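# Place the bottle upright in the shelf's lower compartment

## Task

Put the bottle standing on its base, cap pointing up, inside the shelving unit's lower compartment so that its entire base rests on that compartment's floor behind the front lip. It must stay there without the robot supporting it; at the end the gripper has to release it and withdraw.

## Robot and tools

Robot: a single six-joint xArm6 with a parallel two-finger gripper and one camera, cam_wrist (896x504), fixed to the hand. There is only one arm, so every command row describes that one arm.

Scene frame: the origin lies on the table surface right under the arm's base, +z is up, and +y is to the left when facing along +x. Lengths are in metres. The arm base may sit slightly tilted against the table. The gripper's fingers extend along its own +z axis and close along its own y axis. end_effector_position is the point midway between the finger pads when closed, roughly 2 cm short of the fingertips; closing pushes the tips about 10 mm further along gripper +z. The reported hand position can be off, more so when the arm is stretched far.

execute_actions takes "actions": a list holding zero or one item, plus an optional "pictures" boolean (images are included unless you set it false).
- Empty list: only reports the present state, commands nothing.
- Motion: {"rows": [[...], ...], "steps": n}. rows holds 1 to 15 rows; steps is 1 to 15 (default 15), each step lasting 1/30 s. Row k drives step k; if there are fewer rows than steps, the final row keeps being used. Every row has exactly 7 numbers in this order: waist, shoulder, elbow, forearm roll, wrist pitch, wrist roll, then gripper opening. The first six are absolute joint target angles in radians (joint space, same convention as the Joint positions line), not offsets. Stated ranges: waist -6.283 to 6.283, shoulder -2.059 to 2.094, elbow -3.927 to 0.192, forearm roll -6.283 to 6.283, wrist pitch -1.693 to 3.142, wrist roll -6.283 to 6.283. The seventh number is a scale from -1 (shut) to +1 (wide open, 0.084 m between pads).
- Wait: {"steps": n} without rows, n up to 300; nothing new is commanded and it returns after that many steps since the last result, counting your reply time.
A refused call moves nothing. Refusal happens when a joint target is more than 0.010 rad outside its range and also further out than that joint's last reported angle. True joint ends may differ by up to 0.010 rad from the stated ones; a target past the real end is clipped there and the result may print "joint sent to its limit" (possibly about an earlier, still-running action). Absence of that line does not prove more travel exists.

Motion limits: joint targets change at most 3.14 rad/s with about 0.16 s to accelerate, and all joints are timed to arrive together. Each step the commanded target stays within 0.623 rad of the measured angle, and targets implying a hand jump over 70 mm from its measured place are pulled back. Big moves therefore take several calls. The simulation keeps running while you think or write; the arm keeps heading for the last row sent until it has basically stopped or a step is HELD.

Reading results: the state gives end_effector_position, end_effector_quat_wxyz and linear/angular velocities (m/s, rad/s) in the scene frame. Joint positions and Joint velocities list the six joints in row order (rad, rad/s) followed by the finger-pad gap (m, m/s). grip_measured is the measured opening on the same -1..1 scale as your command. "joint command not followed" means a clearance check altered or blocked targets (mounting blocks and posts count as arm). HELD marks steps whose row was not fully sent. Calibration lines appear for a camera whose numbers have changed.

Gripping: to keep hold, command an opening well under grip_measured; the larger the gap, the harder the squeeze (about 24 N per pad at most for objects up to about 6 cm). Repeating grip_measured still presses lightly, but wide parts may slip. Avoid closing fast, which can overshoot force. Expect occasional brief tugs on the held bottle, so grip firmly.

Faults: contact torque reaching a joint's load limit (waist 47.5, shoulder 47.5, elbow 28.5, forearm roll 28.5, wrist pitch 19, wrist roll 19 N m, held weight included) stops the arm, backs that joint off, freezes 10 s and drops the rest of the call. Holding loads warms motors: MOTOR HOT appears from 65 °C, and at 80 °C an OVER-TEMPERATURE FAULT brakes the arm until it cools. Don't linger while carrying the bottle.

zoom_image: {"camera": "cam_wrist", "region": [x0, y0, x1, y1]} in image pixels from the top-left corner, region no bigger than 504x504; gives a sharper crop of the latest picture.

read_manual: optional "section" (only "licences"); returns URDF licence text, no motion.

finished_scene: {"scene": number of the scene being ended}. Irreversible; the result reports success and the next task. Replying with no tool call ends everything.

Camera calibration (pinhole plus radial distortion) gives K, distortion D and T_world_to_cam mapping scene coordinates into the camera frame; the wrist camera pose follows the joint readings and carries small errors.

Avoid: dropping the bottle, letting anything fall off the table, slamming or hard pushes against the shelf, and ending while the gripper still supports the bottle. Release, confirm it stands on its own, then retract.

Each tool is called after ">>>" by a JSON object that holds its "op" and its "data", one argument or row to a line.

## Session

>>> {"op": "execute_actions", "data": {
  "actions": []
}}

Scene clock: 0.00 s of 5800.00 s.
end_effector_position=(+0.4692, +0.1723, +0.2431) grip_measured=+1.00 end_effector_quat_wxyz=(+0.001, +1.000, +0.007, -0.007) end_effector_velocity=(-0.001, +0.001, -0.001) end_effector_angular_velocity=(-0.001, +0.001, +0.001)
Joint positions: [ 0.645  1.13  -1.785 -0.776  1.482  1.131  0.084]
Joint velocities: [-0.     0.002 -0.    -0.     0.     0.     0.   ]
Motor temperatures (°C, as the motors report them): [26 29 27 28 31 29]

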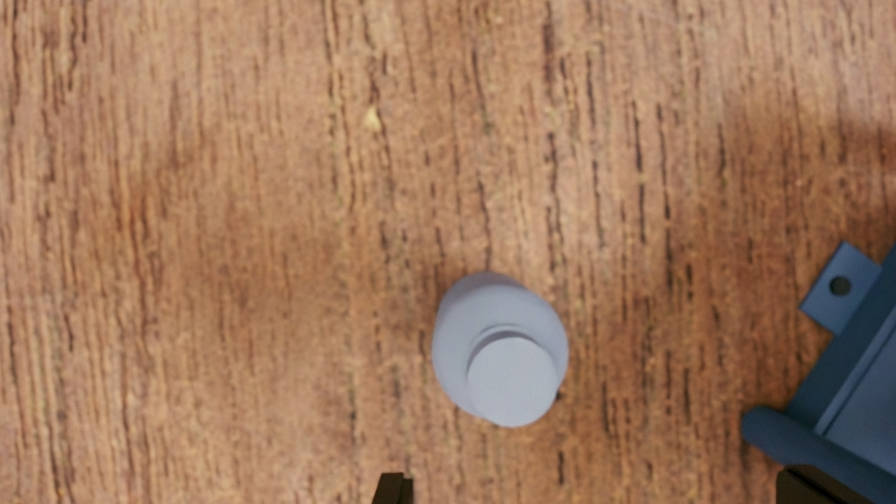

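>>> {"op": "execute_actions", "data": {
  "actions": [
    {"rows": [[0.649,1.13,-1.785,-0.776,1.488,1.131,1],[0.662,1.13,-1.785,-0.776,1.505,1.131,1],[0.681,1.13,-1.785,-0.776,1.531,1.131,1],[0.706,1.13,-1.785,-0.776,1.564,1.131,1],[0.736,1.13,-1.785,-0.776,1.603,1.131,1],[0.768,1.13,-1.785,-0.776,1.647,1.131,1],[0.803,1.13,-1.785,-0.776,1.693,1.131,1],[0.837,1.13,-1.785,-0.776,1.739,1.131,1],[0.872,1.13,-1.785,-0.776,1.785,1.131,1],[0.904,1.13,-1.785,-0.776,1.829,1.131,1],[0.934,1.13,-1.785,-0.776,1.868,1.131,1],[0.959,1.13,-1.785,-0.776,1.901,1.131,1],[0.978,1.13,-1.785,-0.776,1.927,1.131,1],[0.991,1.13,-1.785,-0.776,1.944,1.131,1],[0.995,1.13,-1.785,-0.776,1.95,1.131,1]], "steps": 15}
  ],
  "pictures": false
}}

>>> {"op": "execute_actions", "data": {
  "actions": []
}}

Scene clock: 120.50 s of 5800.00 s.
end_effector_position=(+0.3758, +0.1360, +0.3436) grip_measured=+1.00 end_effector_quat_wxyz=(+0.175, +0.981, +0.060, +0.053) end_effector_velocity=(-0.237, -0.110, +0.247) end_effector_angular_velocity=(-0.822, -0.376, +0.162)
Joint positions: [ 0.952  1.13  -1.785 -0.776  1.885  1.131  0.084]
Joint velocities: [ 0.741 -0.001  0.003  0.002  0.945  0.     0.   ]
Motor temperatures (°C, as the motors report them): [27 30 28 28 31 29]
Steps of this call (steps 1 to 90: nothing new was sent; then 117.00 s passed at rest; steps 91 to 105: all 15 steps of this action). Readings (joint positions):
91: [0.645 1.130 -1.785 -0.776 1.482 1.131]
92: [0.646 1.130 -1.785 -0.776 1.484 1.131]
94: [0.656 1.130 -1.785 -0.776 1.502 1.131]
98: [0.736 1.130 -1.785 -0.776 1.607 1.131]
105: the state above

Scene clock: 120.50 s of 5800.00 s.
end_effector_position=(+0.3758, +0.1360, +0.3436) grip_measured=+1.00 end_effector_quat_wxyz=(+0.175, +0.981, +0.060, +0.053) end_effector_velocity=(-0.237, -0.110, +0.247) end_effector_angular_velocity=(-0.822, -0.376, +0.162)
Joint positions: [ 0.952  1.13  -1.785 -0.776  1.885  1.131  0.084]
Joint velocities: [ 0.741 -0.001  0.003  0.002  0.945  0.     0.   ]
Motor temperatures (°C, as the motors report them): [27 30 28 28 31 29]
camera_calibration (this result's frames):
cam_wrist: T_world_to_cam=[[0.0889475, -0.936163, 0.340129, 0.00812867], [-0.98766, -0.127092, -0.09152, 0.488003], [0.128905, -0.327791, -0.935915, 0.44731], [0, 0, 0, 1]] pos_world=[0.423597, 0.216255, 0.460542]

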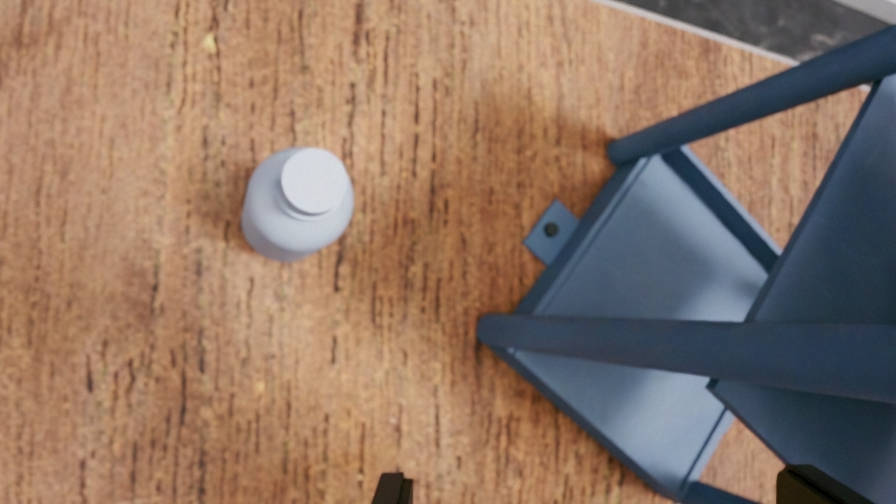

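>>> {"op": "execute_actions", "data": {
  "actions": []
}}

Scene clock: 123.47 s of 5800.00 s.
end_effector_position=(+0.3612, +0.1269, +0.3582) grip_measured=+1.00 end_effector_quat_wxyz=(+0.204, +0.975, +0.062, +0.062) end_effector_velocity=(-0.000, +0.000, -0.000) end_effector_angular_velocity=(-0.001, +0.000, +0.000)
Joint positions: [ 0.995  1.13  -1.785 -0.776  1.95   1.131  0.084]
Joint velocities: [ 0.  0.  0. -0.  0.  0. -0.]
Motor temperatures (°C, as the motors report them): [27 30 28 28 31 29]
Steps of this call (steps 1 to 30: the robot went on to your last target; steps 31 to 89: nothing new was sent). Readings (joint positions):
1: [0.973 1.130 -1.785 -0.776 1.912 1.131]
2: [0.988 1.130 -1.785 -0.776 1.929 1.131]
4: [0.995 1.130 -1.785 -0.776 1.944 1.131]
8: [0.992 1.130 -1.785 -0.776 1.949 1.131]
89: the state above
The arm was judged still, so your last target was given up. Only a new action makes it travel on or press farther. Fingers that are still opening or closing keep moving.
camera_calibration (this result's frames):
cam_wrist: T_world_to_cam=[[0.0871646, -0.914444, 0.395214, -0.0259083], [-0.98487, -0.138751, -0.103827, 0.478633], [0.149781, -0.380184, -0.912702, 0.450642], [0, 0, 0, 1]] pos_world=[0.406152, 0.214046, 0.471236]

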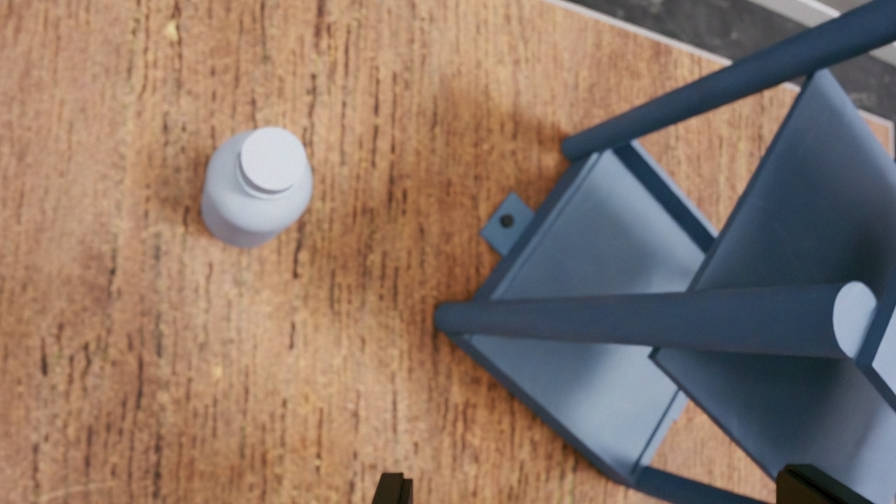

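>>> {"op": "zoom_image", "data": {
  "camera": "cam_wrist",
  "region": [420, 60, 896, 504]
}}

>>> {"op": "zoom_image", "data": {
  "camera": "cam_wrist",
  "region": [160, 100, 360, 270]
}}

Region (420, 60, 896, 504) of cam_wrist's 896x504 image, scaled by 1.059, with more detail than that image has; it fills the top 470 rows of this view, and the rest is white.

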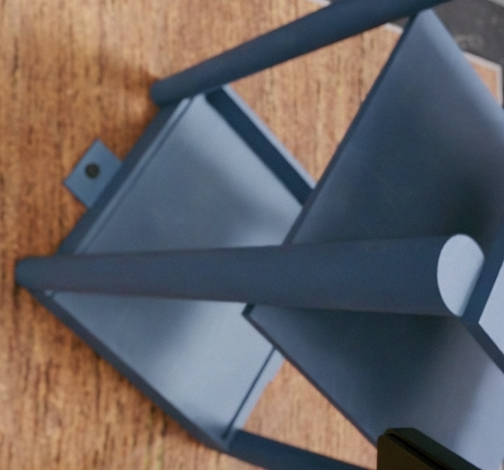

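Region (160, 100, 360, 270) of cam_wrist's 896x504 image, scaled by 2.520, with more detail than that image has; it fills the top 428 rows of this view, and the rest is white.

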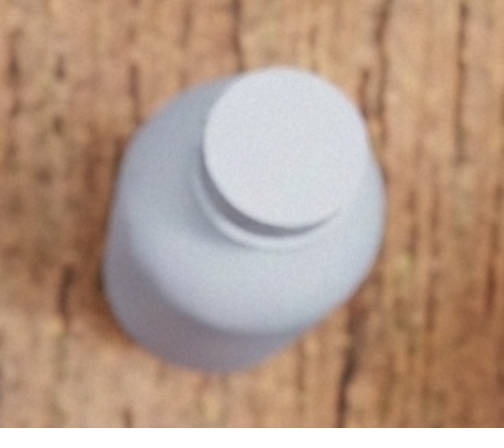

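>>> {"op": "zoom_image", "data": {
  "camera": "cam_wrist",
  "region": [420, 120, 680, 380]
}}

>>> {"op": "zoom_image", "data": {
  "camera": "cam_wrist",
  "region": [560, 320, 744, 504]
}}

>>> {"op": "zoom_image", "data": {
  "camera": "cam_wrist",
  "region": [696, 40, 896, 440]
}}

Region (420, 120, 680, 380) of cam_wrist's 896x504 image, scaled by 1.938, with more detail than that image has.

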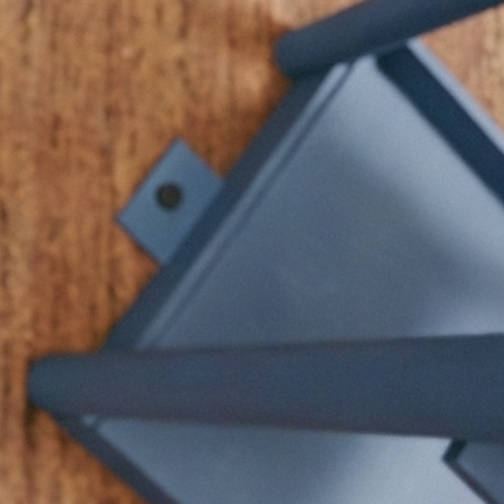

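Region (560, 320, 744, 504) of cam_wrist's 896x504 image, scaled by 2.739, with more detail than that image has.

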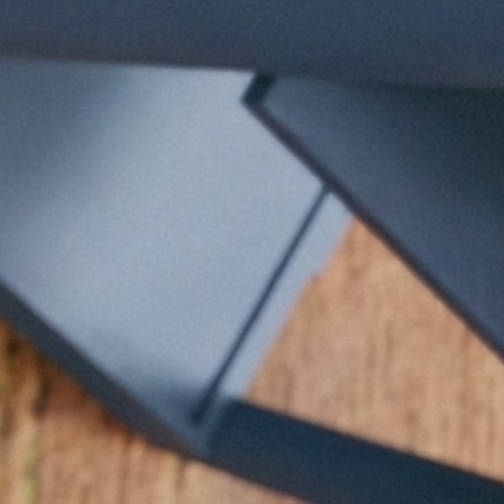

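Region (696, 40, 896, 440) of cam_wrist's 896x504 image, scaled by 1.260, with more detail than that image has.

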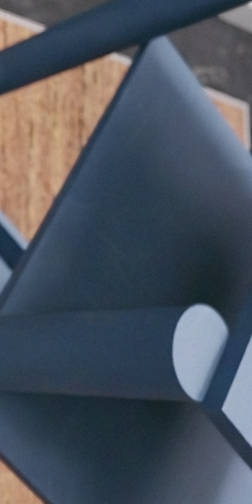

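>>> {"op": "zoom_image", "data": {
  "camera": "cam_wrist",
  "region": [440, 320, 560, 420]
}}

>>> {"op": "zoom_image", "data": {
  "camera": "cam_wrist",
  "region": [570, 420, 670, 504]
}}

>>> {"op": "zoom_image", "data": {
  "camera": "cam_wrist",
  "region": [550, 120, 730, 270]
}}

Region (440, 320, 560, 420) of cam_wrist's 896x504 image, scaled by 4.200, with more detail than that image has.

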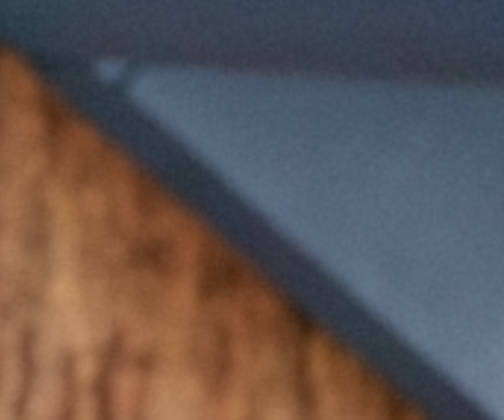

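Region (570, 420, 670, 504) of cam_wrist's 896x504 image, scaled by 5.040, with more detail than that image has; it fills the top 423 rows of this view, and the rest is white.

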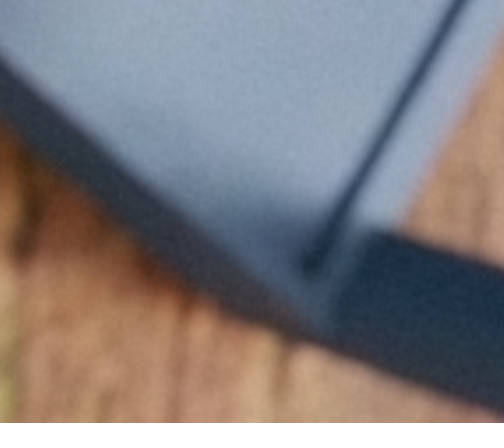

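Region (550, 120, 730, 270) of cam_wrist's 896x504 image, scaled by 2.800, with more detail than that image has.

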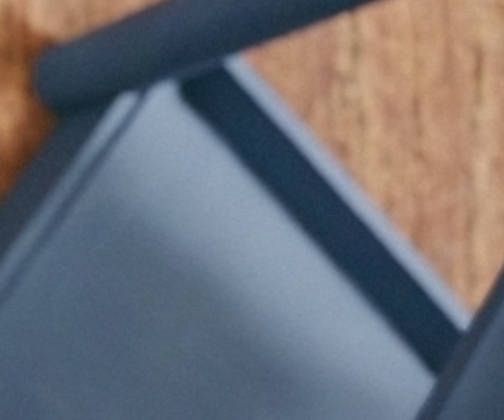

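>>> {"op": "execute_actions", "data": {
  "actions": [
    {"rows": [[0.994,1.132,-1.785,-0.779,1.950,1.125,1],[0.993,1.138,-1.785,-0.787,1.949,1.107,1],[0.990,1.148,-1.784,-0.799,1.947,1.078,1],[0.986,1.160,-1.784,-0.816,1.946,1.039,1],[0.982,1.176,-1.783,-0.838,1.943,0.990,1],[0.976,1.195,-1.782,-0.862,1.940,0.933,1],[0.970,1.216,-1.781,-0.891,1.937,0.869,1],[0.963,1.240,-1.780,-0.922,1.934,0.798,1],[0.956,1.265,-1.778,-0.956,1.930,0.721,1],[0.948,1.292,-1.777,-0.992,1.926,0.638,1],[0.940,1.321,-1.776,-1.029,1.922,0.552,1],[0.931,1.350,-1.774,-1.069,1.917,0.462,1],[0.923,1.381,-1.773,-1.109,1.913,0.370,1],[0.914,1.412,-1.771,-1.150,1.908,0.276,1],[0.905,1.443,-1.770,-1.192,1.904,0.181,1]], "steps": 15}
  ],
  "pictures": false
}}

>>> {"op": "execute_actions", "data": {
  "actions": [
    {"rows": [[0.896,1.474,-1.768,-1.233,1.899,0.086,1],[0.887,1.505,-1.766,-1.274,1.894,-0.008,1],[0.878,1.536,-1.765,-1.315,1.890,-0.100,1],[0.869,1.565,-1.763,-1.354,1.885,-0.190,1],[0.861,1.594,-1.762,-1.392,1.881,-0.276,1],[0.853,1.621,-1.761,-1.428,1.877,-0.359,1],[0.846,1.646,-1.759,-1.461,1.873,-0.436,1],[0.839,1.670,-1.758,-1.492,1.870,-0.507,1],[0.833,1.691,-1.757,-1.521,1.867,-0.571,1],[0.827,1.710,-1.756,-1.545,1.864,-0.628,1],[0.823,1.726,-1.756,-1.567,1.862,-0.677,1],[0.819,1.739,-1.755,-1.584,1.860,-0.716,1],[0.816,1.748,-1.754,-1.596,1.858,-0.745,1],[0.815,1.754,-1.754,-1.604,1.857,-0.763,1],[0.814,1.756,-1.754,-1.607,1.857,-0.769,1]], "steps": 15}
  ],
  "pictures": false
}}

>>> {"op": "execute_actions", "data": {
  "actions": [
    {"steps": 15}
  ]
}}

Scene clock: 243.97 s of 5800.00 s.
end_effector_position=(+0.3989, +0.1511, +0.2849) grip_measured=+1.00 end_effector_quat_wxyz=(+0.331, +0.867, +0.368, +0.051) end_effector_velocity=(+0.121, +0.109, -0.290) end_effector_angular_velocity=(-1.560, +0.638, +2.379)
Joint positions: [ 0.939  1.324 -1.775 -1.033  1.921  0.544  0.084]
Joint velocities: [-0.226  0.789  0.04  -1.04  -0.117 -2.371  0.   ]
Motor temperatures (°C, as the motors report them): [26 30 29 28 31 29]
Steps of this call (steps 1 to 90: nothing new was sent; then 117.00 s passed at rest; steps 91 to 105: all 15 steps of this action). Readings (joint positions):
91: [0.995 1.130 -1.785 -0.776 1.950 1.131]
92: [0.995 1.130 -1.785 -0.777 1.950 1.129]
94: [0.994 1.135 -1.786 -0.785 1.949 1.110]
98: [0.982 1.174 -1.784 -0.838 1.943 0.989]
105: the state above

Scene clock: 244.47 s of 5800.00 s.
end_effector_position=(+0.4185, +0.2243, +0.1385) grip_measured=+1.00 end_effector_quat_wxyz=(+0.508, +0.307, +0.794, -0.134) end_effector_velocity=(-0.040, +0.112, -0.186) end_effector_angular_velocity=(-1.367, +0.509, +1.257)
Joint positions: [ 0.824  1.724 -1.754 -1.56   1.862 -0.663  0.084]
Joint velocities: [-0.139  0.49   0.033 -0.636 -0.077 -1.461 -0.   ]
Motor temperatures (°C, as the motors report them): [26 30 29 28 31 29]
Steps of this call (steps 1 to 15: all 15 steps of this action). Readings (joint positions):
1: [0.931 1.351 -1.774 -1.069 1.917 0.462]
2: [0.923 1.379 -1.772 -1.105 1.913 0.378]
4: [0.907 1.436 -1.769 -1.182 1.905 0.204]
8: [0.872 1.554 -1.763 -1.337 1.887 -0.151]
15: the state above

Scene clock: 244.97 s of 5800.00 s.
end_effector_position=(+0.4171, +0.2323, +0.1278) grip_measured=+1.00 end_effector_quat_wxyz=(+0.514, +0.245, +0.807, -0.155) end_effector_velocity=(-0.002, +0.000, -0.003) end_effector_angular_velocity=(-0.006, +0.003, +0.005)
Joint positions: [ 0.814  1.755 -1.754 -1.607  1.857 -0.769  0.084]
Joint velocities: [-0.001  0.005  0.002 -0.001 -0.    -0.002 -0.   ]
Motor temperatures (°C, as the motors report them): [26 30 29 28 31 29]
Steps of this call (steps 1 to 15: the robot went on to your last target). Readings (joint positions):
1: [0.820 1.738 -1.753 -1.579 1.860 -0.705]
2: [0.817 1.748 -1.752 -1.592 1.858 -0.734]
4: [0.815 1.755 -1.752 -1.602 1.857 -0.758]
8: [0.815 1.752 -1.757 -1.606 1.857 -0.767]
15: the state above
camera_calibration (this result's frames):
cam_wrist: T_world_to_cam=[[0.566358, 0.824123, 0.00773402, -0.397574], [0.348366, -0.247889, 0.903987, -0.135187], [0.746914, -0.509286, -0.42749, -0.00909268], [0, 0, 0, 1]] pos_world=[0.279055, 0.289508, 0.121396]

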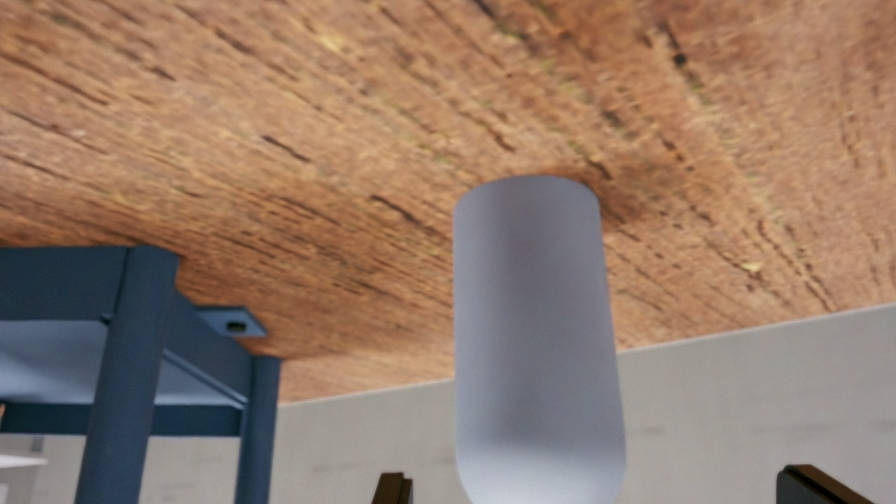

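>>> {"op": "zoom_image", "data": {
  "camera": "cam_wrist",
  "region": [430, 150, 650, 300]
}}

>>> {"op": "zoom_image", "data": {
  "camera": "cam_wrist",
  "region": [0, 220, 300, 504]
}}

>>> {"op": "zoom_image", "data": {
  "camera": "cam_wrist",
  "region": [360, 354, 660, 504]
}}

Region (430, 150, 650, 300) of cam_wrist's 896x504 image, scaled by 2.291, with more detail than that image has; it fills the top 344 rows of this view, and the rest is white.

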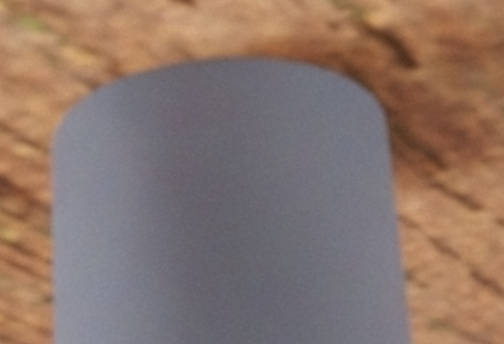

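Region (0, 220, 300, 504) of cam_wrist's 896x504 image, scaled by 1.680, with more detail than that image has; it fills the top 477 rows of this view, and the rest is white.

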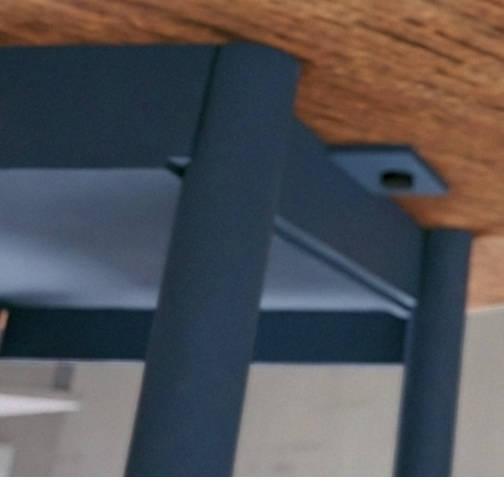

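Region (360, 354, 660, 504) of cam_wrist's 896x504 image, scaled by 1.680, with more detail than that image has.

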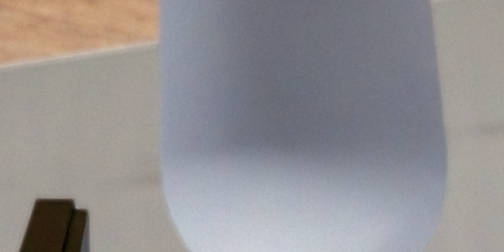

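>>> {"op": "execute_actions", "data": {
  "actions": [
    {"rows": [[0.8125,1.7557,-1.7537,-1.6085,1.857,-0.769,1],[0.8083,1.7548,-1.7528,-1.6127,1.857,-0.769,1],[0.8016,1.7533,-1.7515,-1.6195,1.857,-0.769,1],[0.7926,1.7513,-1.7496,-1.6285,1.857,-0.769,1],[0.7816,1.7489,-1.7474,-1.6396,1.857,-0.769,1],[0.7688,1.7461,-1.7448,-1.6524,1.857,-0.770,1],[0.7545,1.7430,-1.7419,-1.6667,1.857,-0.770,1],[0.7390,1.7396,-1.7387,-1.6823,1.857,-0.770,1],[0.7224,1.7360,-1.7354,-1.6989,1.857,-0.770,1],[0.7051,1.7323,-1.7318,-1.7162,1.857,-0.771,1],[0.6874,1.7284,-1.7282,-1.7341,1.857,-0.771,1],[0.6693,1.7245,-1.7246,-1.7522,1.857,-0.771,1],[0.6512,1.7205,-1.7209,-1.7703,1.857,-0.771,1],[0.6335,1.7166,-1.7173,-1.7882,1.857,-0.772,1],[0.6162,1.7129,-1.7137,-1.8055,1.857,-0.772,1]], "steps": 15}
  ],
  "pictures": false
}}

>>> {"op": "execute_actions", "data": {
  "actions": [
    {"rows": [[0.5996,1.7093,-1.7104,-1.8221,1.857,-0.772,1],[0.5841,1.7059,-1.7072,-1.8377,1.857,-0.772,1],[0.5698,1.7028,-1.7043,-1.8520,1.857,-0.772,1],[0.5570,1.7000,-1.7017,-1.8648,1.857,-0.773,1],[0.5460,1.6976,-1.6995,-1.8759,1.857,-0.773,1],[0.5370,1.6956,-1.6976,-1.8849,1.857,-0.773,1],[0.5303,1.6941,-1.6963,-1.8917,1.857,-0.773,1],[0.5261,1.6932,-1.6954,-1.8959,1.857,-0.773,1],[0.5246,1.6929,-1.6951,-1.8974,1.857,-0.773,1]], "steps": 15}
  ]
}}

Scene clock: 365.47 s of 5800.00 s.
end_effector_position=(+0.4565, +0.2096, +0.1002) grip_measured=+1.00 end_effector_quat_wxyz=(+0.514, +0.245, +0.807, -0.155) end_effector_velocity=(+0.131, -0.088, -0.106) end_effector_angular_velocity=(-0.004, +0.004, -0.002)
Joint positions: [ 0.664  1.723 -1.724 -1.757  1.857 -0.771  0.084]
Joint velocities: [-0.532 -0.116  0.107 -0.53   0.    -0.011 -0.   ]
Motor temperatures (°C, as the motors report them): [26 31 29 28 31 29]
Steps of this call (steps 1 to 15: the robot went on to your last target; steps 16 to 90: nothing new was sent; then 117.00 s passed at rest; steps 91 to 105: all 15 steps of this action). Readings (joint positions):
91: [0.814 1.756 -1.754 -1.607 1.857 -0.769]
92: [0.814 1.756 -1.754 -1.608 1.857 -0.769]
94: [0.809 1.755 -1.753 -1.613 1.857 -0.769]
98: [0.775 1.748 -1.746 -1.647 1.857 -0.770]
105: the state above

Scene clock: 365.97 s of 5800.00 s.
end_effector_position=(+0.4880, +0.1856, +0.0705) grip_measured=+1.00 end_effector_quat_wxyz=(+0.515, +0.245, +0.807, -0.155) end_effector_velocity=(+0.001, +0.001, +0.000) end_effector_angular_velocity=(+0.000, -0.004, +0.003)
Joint positions: [ 0.526  1.693 -1.695 -1.897  1.857 -0.773  0.084]
Joint velocities: [-0.001 -0.     0.001 -0.006 -0.    -0.    -0.   ]
Motor temperatures (°C, as the motors report them): [26 31 29 28 31 29]
Steps of this call (steps 1 to 15: all 15 steps of this action). Readings (joint positions):
1: [0.647 1.719 -1.720 -1.774 1.857 -0.771]
2: [0.629 1.716 -1.717 -1.792 1.857 -0.772]
4: [0.596 1.708 -1.710 -1.825 1.857 -0.772]
8: [0.544 1.697 -1.699 -1.877 1.857 -0.773]
15: the state above
camera_calibration (this result's frames):
cam_wrist: T_world_to_cam=[[0.565834, 0.824491, 0.00688518, -0.39853], [0.348319, -0.246597, 0.904358, -0.119943], [0.747333, -0.509318, -0.426718, -0.110532], [0, 0, 0, 1]] pos_world=[0.349885, 0.242711, 0.0640489]

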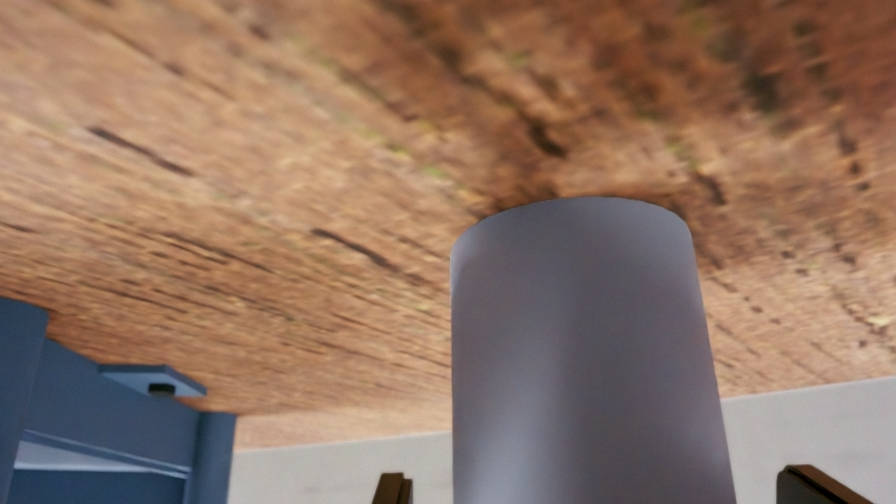

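>>> {"op": "execute_actions", "data": {
  "actions": [
    {"rows": [[0.5237,1.6926,-1.6950,-1.8983,1.8569,-0.7732,1],[0.5214,1.6918,-1.6947,-1.9008,1.8567,-0.7737,1],[0.5181,1.6907,-1.6942,-1.9042,1.8564,-0.7745,1],[0.5144,1.6894,-1.6937,-1.9082,1.8561,-0.7753,0.95],[0.5107,1.6881,-1.6932,-1.9121,1.8558,-0.7761,0.9],[0.5074,1.6870,-1.6927,-1.9155,1.8555,-0.7769,0.85],[0.5051,1.6862,-1.6924,-1.9180,1.8553,-0.7774,0.8],[0.5042,1.6859,-1.6923,-1.9189,1.8552,-0.7776,0.75],[0.5042,1.6859,-1.6923,-1.9189,1.8552,-0.7776,0.7],[0.5042,1.6859,-1.6923,-1.9189,1.8552,-0.7776,0.65],[0.5042,1.6859,-1.6923,-1.9189,1.8552,-0.7776,0.6],[0.5042,1.6859,-1.6923,-1.9189,1.8552,-0.7776,0.56],[0.5042,1.6859,-1.6923,-1.9189,1.8552,-0.7776,0.52],[0.5042,1.6859,-1.6923,-1.9189,1.8552,-0.7776,0.48],[0.5042,1.6859,-1.6923,-1.9189,1.8552,-0.7776,0.44]], "steps": 15}
  ],
  "pictures": false
}}

>>> {"op": "execute_actions", "data": {
  "actions": [
    {"rows": [[0.5042,1.6859,-1.6923,-1.9189,1.8552,-0.7776,0.40],[0.5042,1.6859,-1.6923,-1.9189,1.8552,-0.7776,0.36],[0.5042,1.6859,-1.6923,-1.9189,1.8552,-0.7776,0.32],[0.5042,1.6859,-1.6923,-1.9189,1.8552,-0.7776,0.27],[0.5042,1.6859,-1.6923,-1.9189,1.8552,-0.7776,0.2],[0.5042,1.6859,-1.6923,-1.9189,1.8552,-0.7776,0.1],[0.5042,1.6859,-1.6923,-1.9189,1.8552,-0.7776,0.0],[0.5042,1.6859,-1.6923,-1.9189,1.8552,-0.7776,-0.12],[0.5042,1.6859,-1.6923,-1.9189,1.8552,-0.7776,-0.25],[0.5042,1.6859,-1.6923,-1.9189,1.8552,-0.7776,-0.4],[0.5042,1.6859,-1.6923,-1.9189,1.8552,-0.7776,-0.55],[0.5042,1.6859,-1.6923,-1.9189,1.8552,-0.7776,-0.7],[0.5042,1.6859,-1.6923,-1.9189,1.8552,-0.7776,-0.85],[0.5042,1.6859,-1.6923,-1.9189,1.8552,-0.7776,-1],[0.5042,1.6859,-1.6923,-1.9189,1.8552,-0.7776,-1]], "steps": 15}
  ]
}}

Scene clock: 422.97 s of 5800.00 s.
end_effector_position=(+0.4940, +0.1812, +0.0669) grip_measured=+0.46 end_effector_quat_wxyz=(+0.514, +0.245, +0.807, -0.156) end_effector_velocity=(-0.001, -0.001, +0.001) end_effector_angular_velocity=(-0.005, -0.002, -0.000)
Joint positions: [ 0.504  1.686 -1.692 -1.919  1.856 -0.778  0.063]
Joint velocities: [ 0.002  0.     0.002  0.001  0.005 -0.001 -0.048]
Motor temperatures (°C, as the motors report them): [27 31 28 28 31 29]
Steps of this call (steps 1 to 15: the robot went on to your last target; steps 16 to 90: nothing new was sent; then 53.50 s passed at rest; steps 91 to 105: all 15 steps of this action). Readings (joint positions):
91: [0.525 1.693 -1.695 -1.897 1.857 -0.773]
92: [0.524 1.693 -1.695 -1.898 1.857 -0.773]
94: [0.522 1.692 -1.695 -1.901 1.857 -0.774]
98: [0.509 1.688 -1.693 -1.914 1.856 -0.776]
105: the state above

Scene clock: 423.47 s of 5800.00 s.
end_effector_position=(+0.4941, +0.1813, +0.0670) grip_measured=+0.39 end_effector_quat_wxyz=(+0.514, +0.245, +0.807, -0.156) end_effector_velocity=(-0.000, +0.000, -0.000) end_effector_angular_velocity=(-0.000, +0.001, +0.001)
Joint positions: [ 0.504  1.686 -1.692 -1.919  1.855 -0.778  0.061]
Joint velocities: [-0.     0.     0.001 -0.    -0.     0.    -0.   ]
Motor temperatures (°C, as the motors report them): [27 31 28 28 31 29]
Steps of this call (steps 1 to 15: all 15 steps of this action). Readings (joint positions):
1: [0.504 1.686 -1.692 -1.919 1.856 -0.778]
2: [0.504 1.686 -1.692 -1.919 1.856 -0.778]
4: [0.504 1.686 -1.692 -1.919 1.855 -0.778]
8: [0.504 1.686 -1.692 -1.919 1.855 -0.778]
15: the state above
camera_calibration (this result's frames):
cam_wrist: T_world_to_cam=[[0.566046, 0.824348, 0.00645, -0.398455], [0.34878, -0.246567, 0.904189, -0.120101], [0.746957, -0.509563, -0.427084, -0.118556], [0, 0, 0, 1]] pos_world=[0.355989, 0.238441, 0.0605306]

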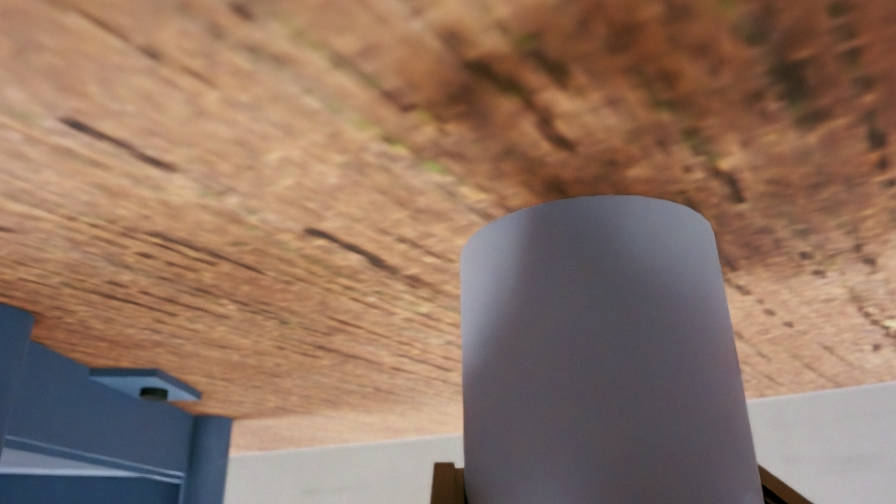

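>>> {"op": "execute_actions", "data": {
  "actions": [
    {"rows": [[0.5060,1.6847,-1.6908,-1.9170,1.8553,-0.7773,-1],[0.5110,1.6812,-1.6866,-1.9118,1.8555,-0.7765,-1],[0.5188,1.6759,-1.6800,-1.9037,1.8558,-0.7752,-1],[0.5288,1.6691,-1.6716,-1.8932,1.8561,-0.7736,-1],[0.5405,1.6611,-1.6617,-1.8809,1.8566,-0.7717,-1],[0.5535,1.6522,-1.6507,-1.8673,1.8571,-0.7696,-1],[0.5677,1.6409,-1.6358,-1.8522,1.8576,-0.7659,-1],[0.5828,1.6258,-1.6147,-1.8351,1.8582,-0.7596,-1],[0.5986,1.6074,-1.5878,-1.8169,1.8588,-0.7507,-1],[0.6142,1.5864,-1.5561,-1.7981,1.8593,-0.7398,-1],[0.6292,1.5633,-1.5207,-1.7794,1.8599,-0.7269,-1],[0.6430,1.5389,-1.4823,-1.7613,1.8603,-0.7124,-1],[0.6552,1.5136,-1.4418,-1.7446,1.8607,-0.6965,-1],[0.6650,1.4880,-1.4000,-1.7299,1.8610,-0.6795,-1],[0.6719,1.4629,-1.3578,-1.7178,1.8612,-0.6617,-1]], "steps": 15}
  ],
  "pictures": false
}}

>>> {"op": "execute_actions", "data": {
  "actions": [
    {"rows": [[0.6775,1.4373,-1.3145,-1.7068,1.8613,-0.6431,-1],[0.6833,1.4106,-1.2690,-1.6953,1.8614,-0.6235,-1],[0.6894,1.3827,-1.2216,-1.6833,1.8616,-0.6032,-1],[0.6956,1.3540,-1.1729,-1.6710,1.8617,-0.5822,-1],[0.7019,1.3249,-1.1233,-1.6585,1.8618,-0.5609,-1],[0.7083,1.2955,-1.0734,-1.6459,1.8620,-0.5394,-1],[0.7147,1.2660,-1.0234,-1.6333,1.8621,-0.5179,-1],[0.7210,1.2369,-0.9738,-1.6208,1.8622,-0.4966,-1],[0.7272,1.2082,-0.9251,-1.6085,1.8623,-0.4756,-1],[0.7333,1.1803,-0.8777,-1.5965,1.8625,-0.4553,-1],[0.7391,1.1536,-0.8322,-1.5850,1.8626,-0.4357,-1],[0.7447,1.1280,-0.7889,-1.5740,1.8627,-0.4171,-1],[0.7498,1.1041,-0.7482,-1.5638,1.8628,-0.3996,-1],[0.7546,1.0820,-0.7106,-1.5543,1.8629,-0.3834,-1],[0.7590,1.0620,-0.6767,-1.5457,1.8630,-0.3688,-1]], "steps": 15}
  ],
  "pictures": false
}}

>>> {"op": "execute_actions", "data": {
  "actions": [
    {"rows": [[0.7628,1.0444,-0.6467,-1.5381,1.8631,-0.3559,-1],[0.7661,1.0293,-0.6212,-1.5317,1.8632,-0.3449,-1],[0.7687,1.0172,-0.6005,-1.5265,1.8632,-0.3361,-1],[0.7707,1.0082,-0.5852,-1.5226,1.8633,-0.3295,-1],[0.7719,1.0026,-0.5758,-1.5202,1.8633,-0.3254,-1],[0.7723,1.0007,-0.5725,-1.5194,1.8633,-0.3240,-1]], "steps": 15}
  ]
}}

Scene clock: 543.97 s of 5800.00 s.
end_effector_position=(+0.4575, +0.1634, +0.1113) grip_measured=+0.39 end_effector_quat_wxyz=(+0.513, +0.244, +0.809, -0.152) end_effector_velocity=(-0.168, -0.149, +0.095) end_effector_angular_velocity=(+0.028, +0.020, +0.031)
Joint positions: [ 0.64   1.54  -1.484 -1.765  1.86  -0.712  0.061]
Joint velocities: [ 0.357 -0.682  1.086  0.471  0.013  0.415 -0.   ]
Motor temperatures (°C, as the motors report them): [27 31 28 28 31 29]
Steps of this call (steps 1 to 15: the robot went on to your last target; steps 16 to 90: nothing new was sent; then 117.00 s passed at rest; steps 91 to 105: all 15 steps of this action). Readings (joint positions):
91: [0.504 1.686 -1.692 -1.919 1.855 -0.778]
92: [0.505 1.686 -1.692 -1.918 1.855 -0.777]
94: [0.509 1.682 -1.686 -1.911 1.855 -0.776]
98: [0.545 1.658 -1.655 -1.874 1.856 -0.770]
105: the state above

Scene clock: 544.47 s of 5800.00 s.
end_effector_position=(+0.3562, +0.0264, +0.1225) grip_measured=+0.39 end_effector_quat_wxyz=(+0.510, +0.244, +0.811, -0.151) end_effector_velocity=(-0.209, -0.329, +0.001) end_effector_angular_velocity=(-0.040, -0.027, -0.026)
Joint positions: [ 0.742  1.14  -0.809 -1.579  1.863 -0.426  0.061]
Joint velocities: [ 0.169 -0.774  1.315  0.332  0.004  0.563 -0.   ]
Motor temperatures (°C, as the motors report them): [27 31 28 28 31 29]
Steps of this call (steps 1 to 15: all 15 steps of this action). Readings (joint positions):
1: [0.651 1.517 -1.447 -1.750 1.860 -0.697]
2: [0.661 1.493 -1.408 -1.736 1.861 -0.682]
4: [0.675 1.443 -1.325 -1.711 1.861 -0.647]
8: [0.699 1.336 -1.142 -1.664 1.862 -0.569]
15: the state above

Scene clock: 544.97 s of 5800.00 s.
end_effector_position=(+0.3185, -0.0354, +0.1221) grip_measured=+0.39 end_effector_quat_wxyz=(+0.514, +0.245, +0.807, -0.155) end_effector_velocity=(-0.003, -0.004, -0.001) end_effector_angular_velocity=(-0.007, +0.003, +0.004)
Joint positions: [ 0.772  1.002 -0.575 -1.52   1.863 -0.324  0.061]
Joint velocities: [ 0.001 -0.003  0.013  0.003  0.     0.002 -0.   ]
Motor temperatures (°C, as the motors report them): [27 31 28 28 31 29]
Steps of this call (steps 1 to 15: all 15 steps of this action). Readings (joint positions):
1: [0.747 1.115 -0.767 -1.569 1.863 -0.408]
2: [0.752 1.091 -0.726 -1.558 1.863 -0.391]
4: [0.761 1.051 -0.657 -1.541 1.863 -0.361]
8: [0.771 1.007 -0.581 -1.522 1.863 -0.329]
15: the state above
camera_calibration (this result's frames):
cam_wrist: T_world_to_cam=[[0.566525, 0.824009, 0.00762281, -0.121134], [0.348287, -0.247818, 0.904037, -0.161985], [0.746824, -0.509504, -0.427387, -0.0742154], [0, 0, 0, 1]] pos_world=[0.180469, 0.0218601, 0.115645]

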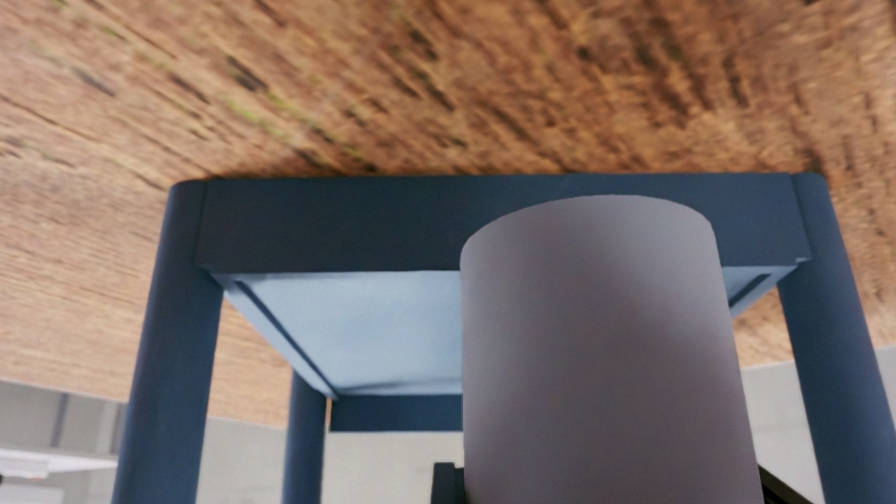

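>>> {"op": "zoom_image", "data": {
  "camera": "cam_wrist",
  "region": [150, 150, 490, 320]
}}

>>> {"op": "zoom_image", "data": {
  "camera": "cam_wrist",
  "region": [680, 150, 896, 330]
}}

>>> {"op": "zoom_image", "data": {
  "camera": "cam_wrist",
  "region": [190, 250, 350, 450]
}}

Region (150, 150, 490, 320) of cam_wrist's 896x504 image, scaled by 1.482, with more detail than that image has.

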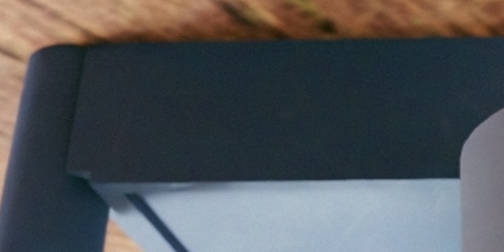

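Region (680, 150, 896, 330) of cam_wrist's 896x504 image, scaled by 2.333, with more detail than that image has.

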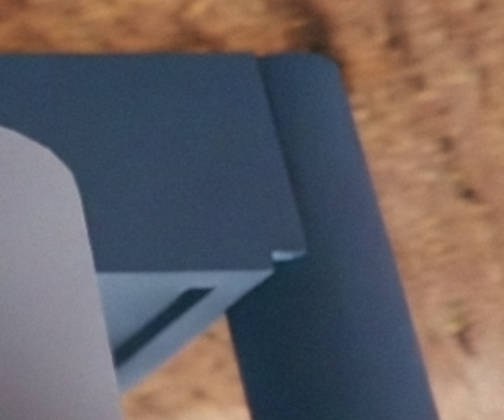

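Region (190, 250, 350, 450) of cam_wrist's 896x504 image, scaled by 2.520, with more detail than that image has; it fills the left 403 columns of this view, and the rest is white.

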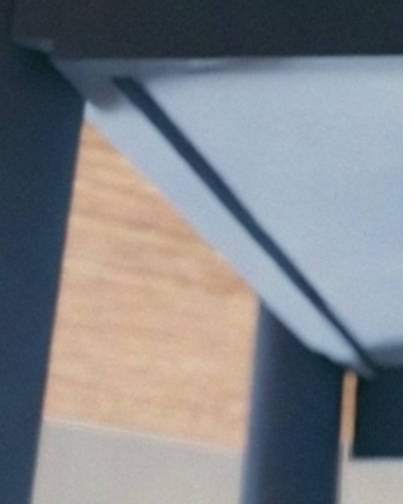

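>>> {"op": "execute_actions", "data": {
  "actions": [
    {"rows": [[0.7714,0.9996,-0.5715,-1.5211,1.8634,-0.3247,-1],[0.7686,0.9963,-0.5684,-1.5263,1.8636,-0.3270,-1],[0.7642,0.9911,-0.5636,-1.5346,1.8639,-0.3306,-1],[0.7583,0.9841,-0.5571,-1.5458,1.8644,-0.3354,-1],[0.7508,0.9752,-0.5489,-1.5599,1.8650,-0.3415,-1],[0.7420,0.9648,-0.5392,-1.5765,1.8657,-0.3486,-1],[0.7319,0.9527,-0.5280,-1.5956,1.8665,-0.3569,-1],[0.7205,0.9393,-0.5156,-1.6168,1.8674,-0.3661,-1],[0.7070,0.9232,-0.5022,-1.6417,1.8682,-0.3784,-1],[0.6923,0.9058,-0.4877,-1.6685,1.8691,-0.3916,-1],[0.6767,0.8872,-0.4721,-1.6971,1.8700,-0.4057,-1],[0.6598,0.8671,-0.4559,-1.7279,1.8707,-0.4213,-1],[0.6405,0.8444,-0.4391,-1.7621,1.8705,-0.4402,-1],[0.6205,0.8211,-0.4218,-1.7974,1.8704,-0.4598,-1],[0.5999,0.7969,-0.4040,-1.8339,1.8702,-0.4800,-1]], "steps": 15}
  ],
  "pictures": false
}}

>>> {"op": "execute_actions", "data": {
  "actions": [
    {"rows": [[0.5763,0.7700,-0.3867,-1.8740,1.8673,-0.5040,-1],[0.5524,0.7426,-0.3690,-1.9147,1.8644,-0.5283,-1],[0.5284,0.7152,-0.3514,-1.9555,1.8615,-0.5527,-1],[0.5007,0.6850,-0.3347,-2.0005,1.8546,-0.5815,-1],[0.4731,0.6547,-0.3181,-2.0455,1.8478,-0.6102,-1],[0.4459,0.6250,-0.3017,-2.0896,1.8410,-0.6384,-1],[0.4169,0.5938,-0.2876,-2.1349,1.8287,-0.6684,-1],[0.3888,0.5636,-0.2741,-2.1788,1.8165,-0.6975,-1],[0.3615,0.5343,-0.2609,-2.2213,1.8048,-0.7256,-1],[0.3342,0.5052,-0.2504,-2.2623,1.7882,-0.7533,-1],[0.3080,0.4772,-0.2410,-2.3014,1.7708,-0.7798,-1],[0.2834,0.4511,-0.2322,-2.3379,1.7545,-0.8046,-1],[0.2606,0.4267,-0.2240,-2.3719,1.7393,-0.8276,-1],[0.2393,0.4040,-0.2194,-2.4018,1.7195,-0.8481,-1],[0.2201,0.3835,-0.2153,-2.4286,1.7014,-0.8665,-1]], "steps": 15}
  ],
  "pictures": false
}}

>>> {"op": "execute_actions", "data": {
  "actions": [
    {"rows": [[0.2035,0.3657,-0.2118,-2.4519,1.6857,-0.8825,-1],[0.1893,0.3506,-0.2087,-2.4717,1.6724,-0.8960,-1],[0.1781,0.3386,-0.2064,-2.4874,1.6618,-0.9068,-1],[0.1698,0.3297,-0.2046,-2.4990,1.6540,-0.9148,-1],[0.1645,0.3242,-0.2035,-2.5064,1.6490,-0.9198,-1],[0.1628,0.3223,-0.2031,-2.5088,1.6474,-0.9215,-1]], "steps": 15}
  ]
}}

Scene clock: 665.47 s of 5800.00 s.
end_effector_position=(+0.3408, -0.0500, +0.1209) grip_measured=+0.39 end_effector_quat_wxyz=(+0.522, +0.198, +0.820, -0.126) end_effector_velocity=(+0.091, -0.056, -0.002) end_effector_angular_velocity=(+0.001, +0.003, +0.459)
Joint positions: [ 0.658  0.865 -0.455 -1.731  1.87  -0.424  0.061]
Joint velocities: [-0.516 -0.607  0.467 -0.921  0.007 -0.49  -0.   ]
Motor temperatures (°C, as the motors report them): [26 30 28 28 31 29]
Steps of this call (steps 1 to 15: the robot went on to your last target; steps 16 to 90: nothing new was sent; then 117.00 s passed at rest; steps 91 to 105: all 15 steps of this action). Readings (joint positions):
91: [0.772 1.001 -0.572 -1.519 1.863 -0.324]
92: [0.772 1.000 -0.572 -1.520 1.863 -0.324]
94: [0.769 0.997 -0.569 -1.526 1.864 -0.327]
98: [0.747 0.970 -0.544 -1.568 1.865 -0.345]
105: the state above

Scene clock: 665.97 s of 5800.00 s.
end_effector_position=(+0.3894, -0.0801, +0.1206) grip_measured=+0.39 end_effector_quat_wxyz=(+0.533, +0.096, +0.839, -0.059) end_effector_velocity=(+0.081, -0.054, +0.002) end_effector_angular_velocity=(+0.004, -0.010, +0.418)
Joint positions: [ 0.291  0.459 -0.237 -2.325  1.758 -0.796  0.061]
Joint velocities: [-0.747 -0.801  0.255 -1.102 -0.521 -0.744  0.   ]
Motor temperatures (°C, as the motors report them): [26 30 28 28 31 29]
Steps of this call (steps 1 to 15: all 15 steps of this action). Readings (joint positions):
1: [0.640 0.844 -0.439 -1.763 1.870 -0.441]
2: [0.621 0.822 -0.423 -1.796 1.870 -0.460]
4: [0.579 0.773 -0.390 -1.869 1.867 -0.502]
8: [0.481 0.663 -0.324 -2.032 1.848 -0.602]
15: the state above

Scene clock: 666.47 s of 5800.00 s.
end_effector_position=(+0.4029, -0.0892, +0.1209) grip_measured=+0.39 end_effector_quat_wxyz=(+0.536, +0.064, +0.841, -0.040) end_effector_velocity=(+0.001, -0.001, +0.001) end_effector_angular_velocity=(-0.000, -0.002, -0.002)
Joint positions: [ 0.164  0.323 -0.203 -2.508  1.648 -0.921  0.061]
Joint velocities: [-0.004 -0.005 -0.    -0.004 -0.001 -0.002 -0.   ]
Motor temperatures (°C, as the motors report them): [26 30 28 28 31 29]
Steps of this call (steps 1 to 15: all 15 steps of this action). Readings (joint positions):
1: [0.267 0.434 -0.229 -2.360 1.740 -0.820]
2: [0.245 0.409 -0.222 -2.393 1.722 -0.842]
4: [0.206 0.369 -0.213 -2.447 1.688 -0.879]
8: [0.168 0.327 -0.205 -2.501 1.653 -0.916]
15: the state above
camera_calibration (this result's frames):
cam_wrist: T_world_to_cam=[[0.16415, 0.986414, 0.00652616, 0.0521479], [0.420498, -0.0759569, 0.904108, -0.217431], [0.892321, -0.145665, -0.427253, -0.191309], [0, 0, 0, 1]] pos_world=[0.253578, -0.0958218, 0.114504]

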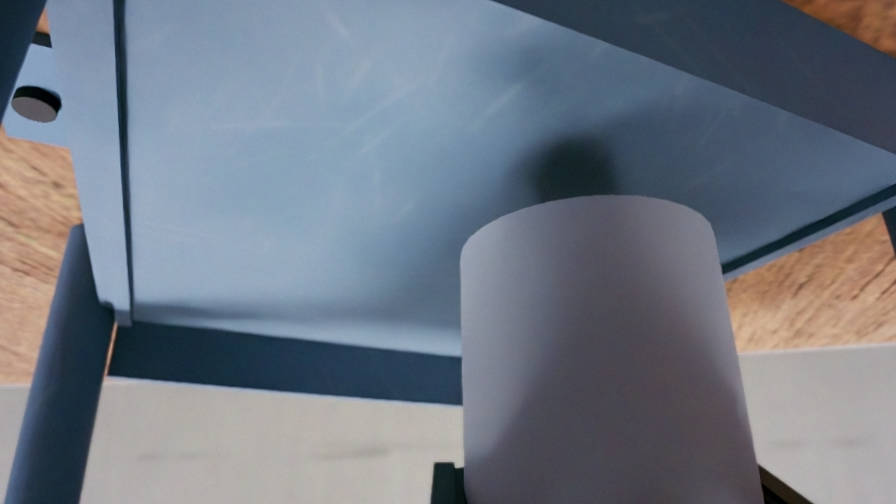

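>>> {"op": "execute_actions", "data": {
  "actions": []
}}

Scene clock: 685.90 s of 5800.00 s.
end_effector_position=(+0.4032, -0.0896, +0.1210) grip_measured=+0.39 end_effector_quat_wxyz=(+0.536, +0.064, +0.841, -0.041) end_effector_velocity=(-0.001, +0.000, -0.000) end_effector_angular_velocity=(-0.000, +0.001, +0.001)
Joint positions: [ 0.163  0.322 -0.203 -2.509  1.647 -0.922  0.061]
Joint velocities: [0.    0.    0.001 0.    0.    0.    0.   ]
Motor temperatures (°C, as the motors report them): [27 30 28 28 31 29]
Steps of this call (steps 1 to 15: the robot went on to your last target; steps 16 to 90: nothing new was sent; then 16.43 s passed at rest). Readings (joint positions):
1: [0.163 0.323 -0.203 -2.508 1.647 -0.921]
2: [0.163 0.323 -0.203 -2.508 1.647 -0.921]
4: [0.163 0.323 -0.203 -2.509 1.647 -0.921]
8: [0.163 0.323 -0.203 -2.509 1.647 -0.921]
90: the state above
The arm was judged still, so your last target was given up. Only a new action makes it travel on or press farther. Fingers that are still opening or closing keep moving.
camera_calibration (this result's frames):
cam_wrist: T_world_to_cam=[[0.165055, 0.986262, 0.00666828, 0.0520913], [0.420119, -0.0764224, 0.904245, -0.217558], [0.892332, -0.146449, -0.426962, -0.191676], [0, 0, 0, 1]] pos_world=[0.253842, -0.0960728, 0.11454]

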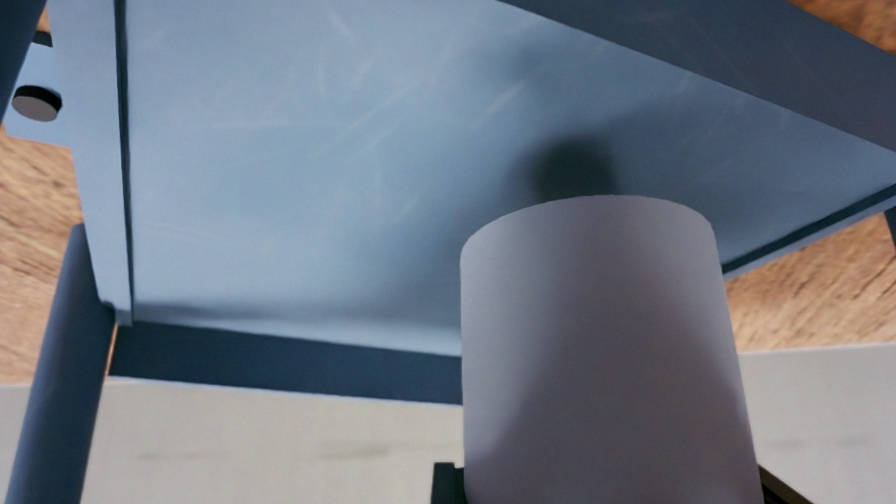

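>>> {"op": "execute_actions", "data": {
  "actions": [
    {"rows": [[0.1622,0.3227,-0.2032,-2.5094,1.6477,-0.9214,-1],[0.1606,0.3237,-0.2035,-2.5110,1.6485,-0.9212,-1],[0.1580,0.3254,-0.2039,-2.5135,1.6497,-0.9208,-1],[0.1546,0.3276,-0.2044,-2.5168,1.6514,-0.9203,-1],[0.1505,0.3302,-0.2051,-2.5209,1.6534,-0.9197,-1],[0.1457,0.3333,-0.2058,-2.5255,1.6556,-0.9190,-1],[0.1405,0.3366,-0.2067,-2.5306,1.6581,-0.9182,-1],[0.1350,0.3402,-0.2075,-2.5360,1.6608,-0.9174,-1],[0.1292,0.3439,-0.2085,-2.5416,1.6636,-0.9166,-1],[0.1233,0.3477,-0.2094,-2.5474,1.6665,-0.9157,-1],[0.1174,0.3515,-0.2103,-2.5532,1.6693,-0.9148,-1],[0.1116,0.3552,-0.2113,-2.5588,1.6721,-0.9140,-1],[0.1061,0.3588,-0.2121,-2.5642,1.6748,-0.9132,-1],[0.1009,0.3621,-0.2130,-2.5693,1.6773,-0.9124,-1],[0.0961,0.3652,-0.2137,-2.5739,1.6795,-0.9117,-1]], "steps": 15}
  ],
  "pictures": false
}}

>>> {"op": "execute_actions", "data": {
  "actions": [
    {"rows": [[0.0920,0.3678,-0.2144,-2.5780,1.6815,-0.9111,-1],[0.0886,0.3700,-0.2149,-2.5813,1.6832,-0.9106,-1],[0.0860,0.3717,-0.2153,-2.5838,1.6844,-0.9102,-1],[0.0844,0.3727,-0.2156,-2.5854,1.6852,-0.9100,-1],[0.0838,0.3731,-0.2157,-2.5860,1.6855,-0.9099,-1]], "steps": 13}
  ]
}}

Scene clock: 805.57 s of 5800.00 s.
end_effector_position=(+0.4035, -0.0897, +0.1093) grip_measured=+0.39 end_effector_quat_wxyz=(+0.536, +0.064, +0.841, -0.041) end_effector_velocity=(-0.000, +0.000, -0.035) end_effector_angular_velocity=(+0.001, +0.001, +0.001)
Joint positions: [ 0.109  0.357 -0.212 -2.561  1.673 -0.914  0.061]
Joint velocities: [-0.162  0.105 -0.026 -0.158  0.077  0.024 -0.   ]
Motor temperatures (°C, as the motors report them): [27 30 28 28 31 29]
Steps of this call (steps 1 to 90: nothing new was sent; then 116.17 s passed at rest; steps 91 to 105: all 15 steps of this action). Readings (joint positions):
91: [0.163 0.322 -0.203 -2.509 1.647 -0.921]
92: [0.163 0.322 -0.203 -2.509 1.648 -0.921]
94: [0.161 0.324 -0.204 -2.511 1.649 -0.921]
98: [0.147 0.332 -0.206 -2.524 1.655 -0.919]
105: the state above

Scene clock: 806.00 s of 5800.00 s.
end_effector_position=(+0.4034, -0.0897, +0.1041) grip_measured=+0.39 end_effector_quat_wxyz=(+0.536, +0.064, +0.841, -0.041) end_effector_velocity=(+0.001, -0.000, +0.000) end_effector_angular_velocity=(+0.000, -0.001, -0.001)
Joint positions: [ 0.084  0.373 -0.216 -2.586  1.685 -0.91   0.061]
Joint velocities: [-0.001 -0.    -0.001 -0.001  0.     0.     0.   ]
Motor temperatures (°C, as the motors report them): [27 30 28 28 31 29]
Steps of this call (steps 1 to 13: all 13 steps of this action). Readings (joint positions):
1: [0.104 0.360 -0.213 -2.566 1.676 -0.913]
2: [0.099 0.364 -0.213 -2.571 1.678 -0.912]
4: [0.091 0.369 -0.215 -2.579 1.682 -0.911]
8: [0.084 0.373 -0.216 -2.585 1.685 -0.910]
13: the state above
camera_calibration (this result's frames):
cam_wrist: T_world_to_cam=[[0.165005, 0.986275, 0.00590626, 0.0524], [0.419777, -0.0756455, 0.904469, -0.202194], [0.892502, -0.146762, -0.426498, -0.199303], [0, 0, 0, 1]] pos_world=[0.254108, -0.0962261, 0.0975669]

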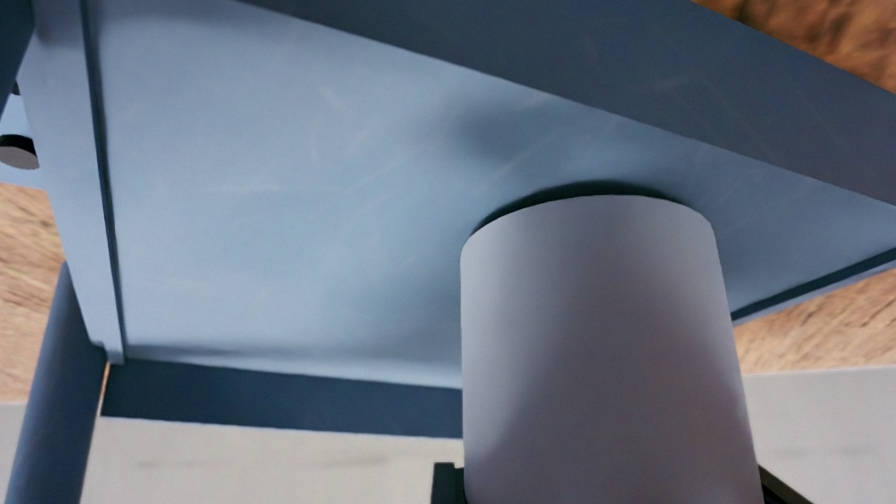

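>>> {"op": "zoom_image", "data": {
  "camera": "cam_wrist",
  "region": [440, 90, 780, 280]
}}

Region (440, 90, 780, 280) of cam_wrist's 896x504 image, scaled by 1.482, with more detail than that image has; it fills the top 282 rows of this view, and the rest is white.

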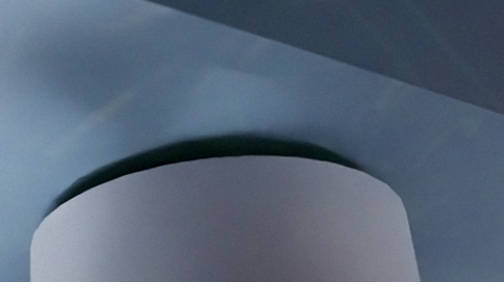

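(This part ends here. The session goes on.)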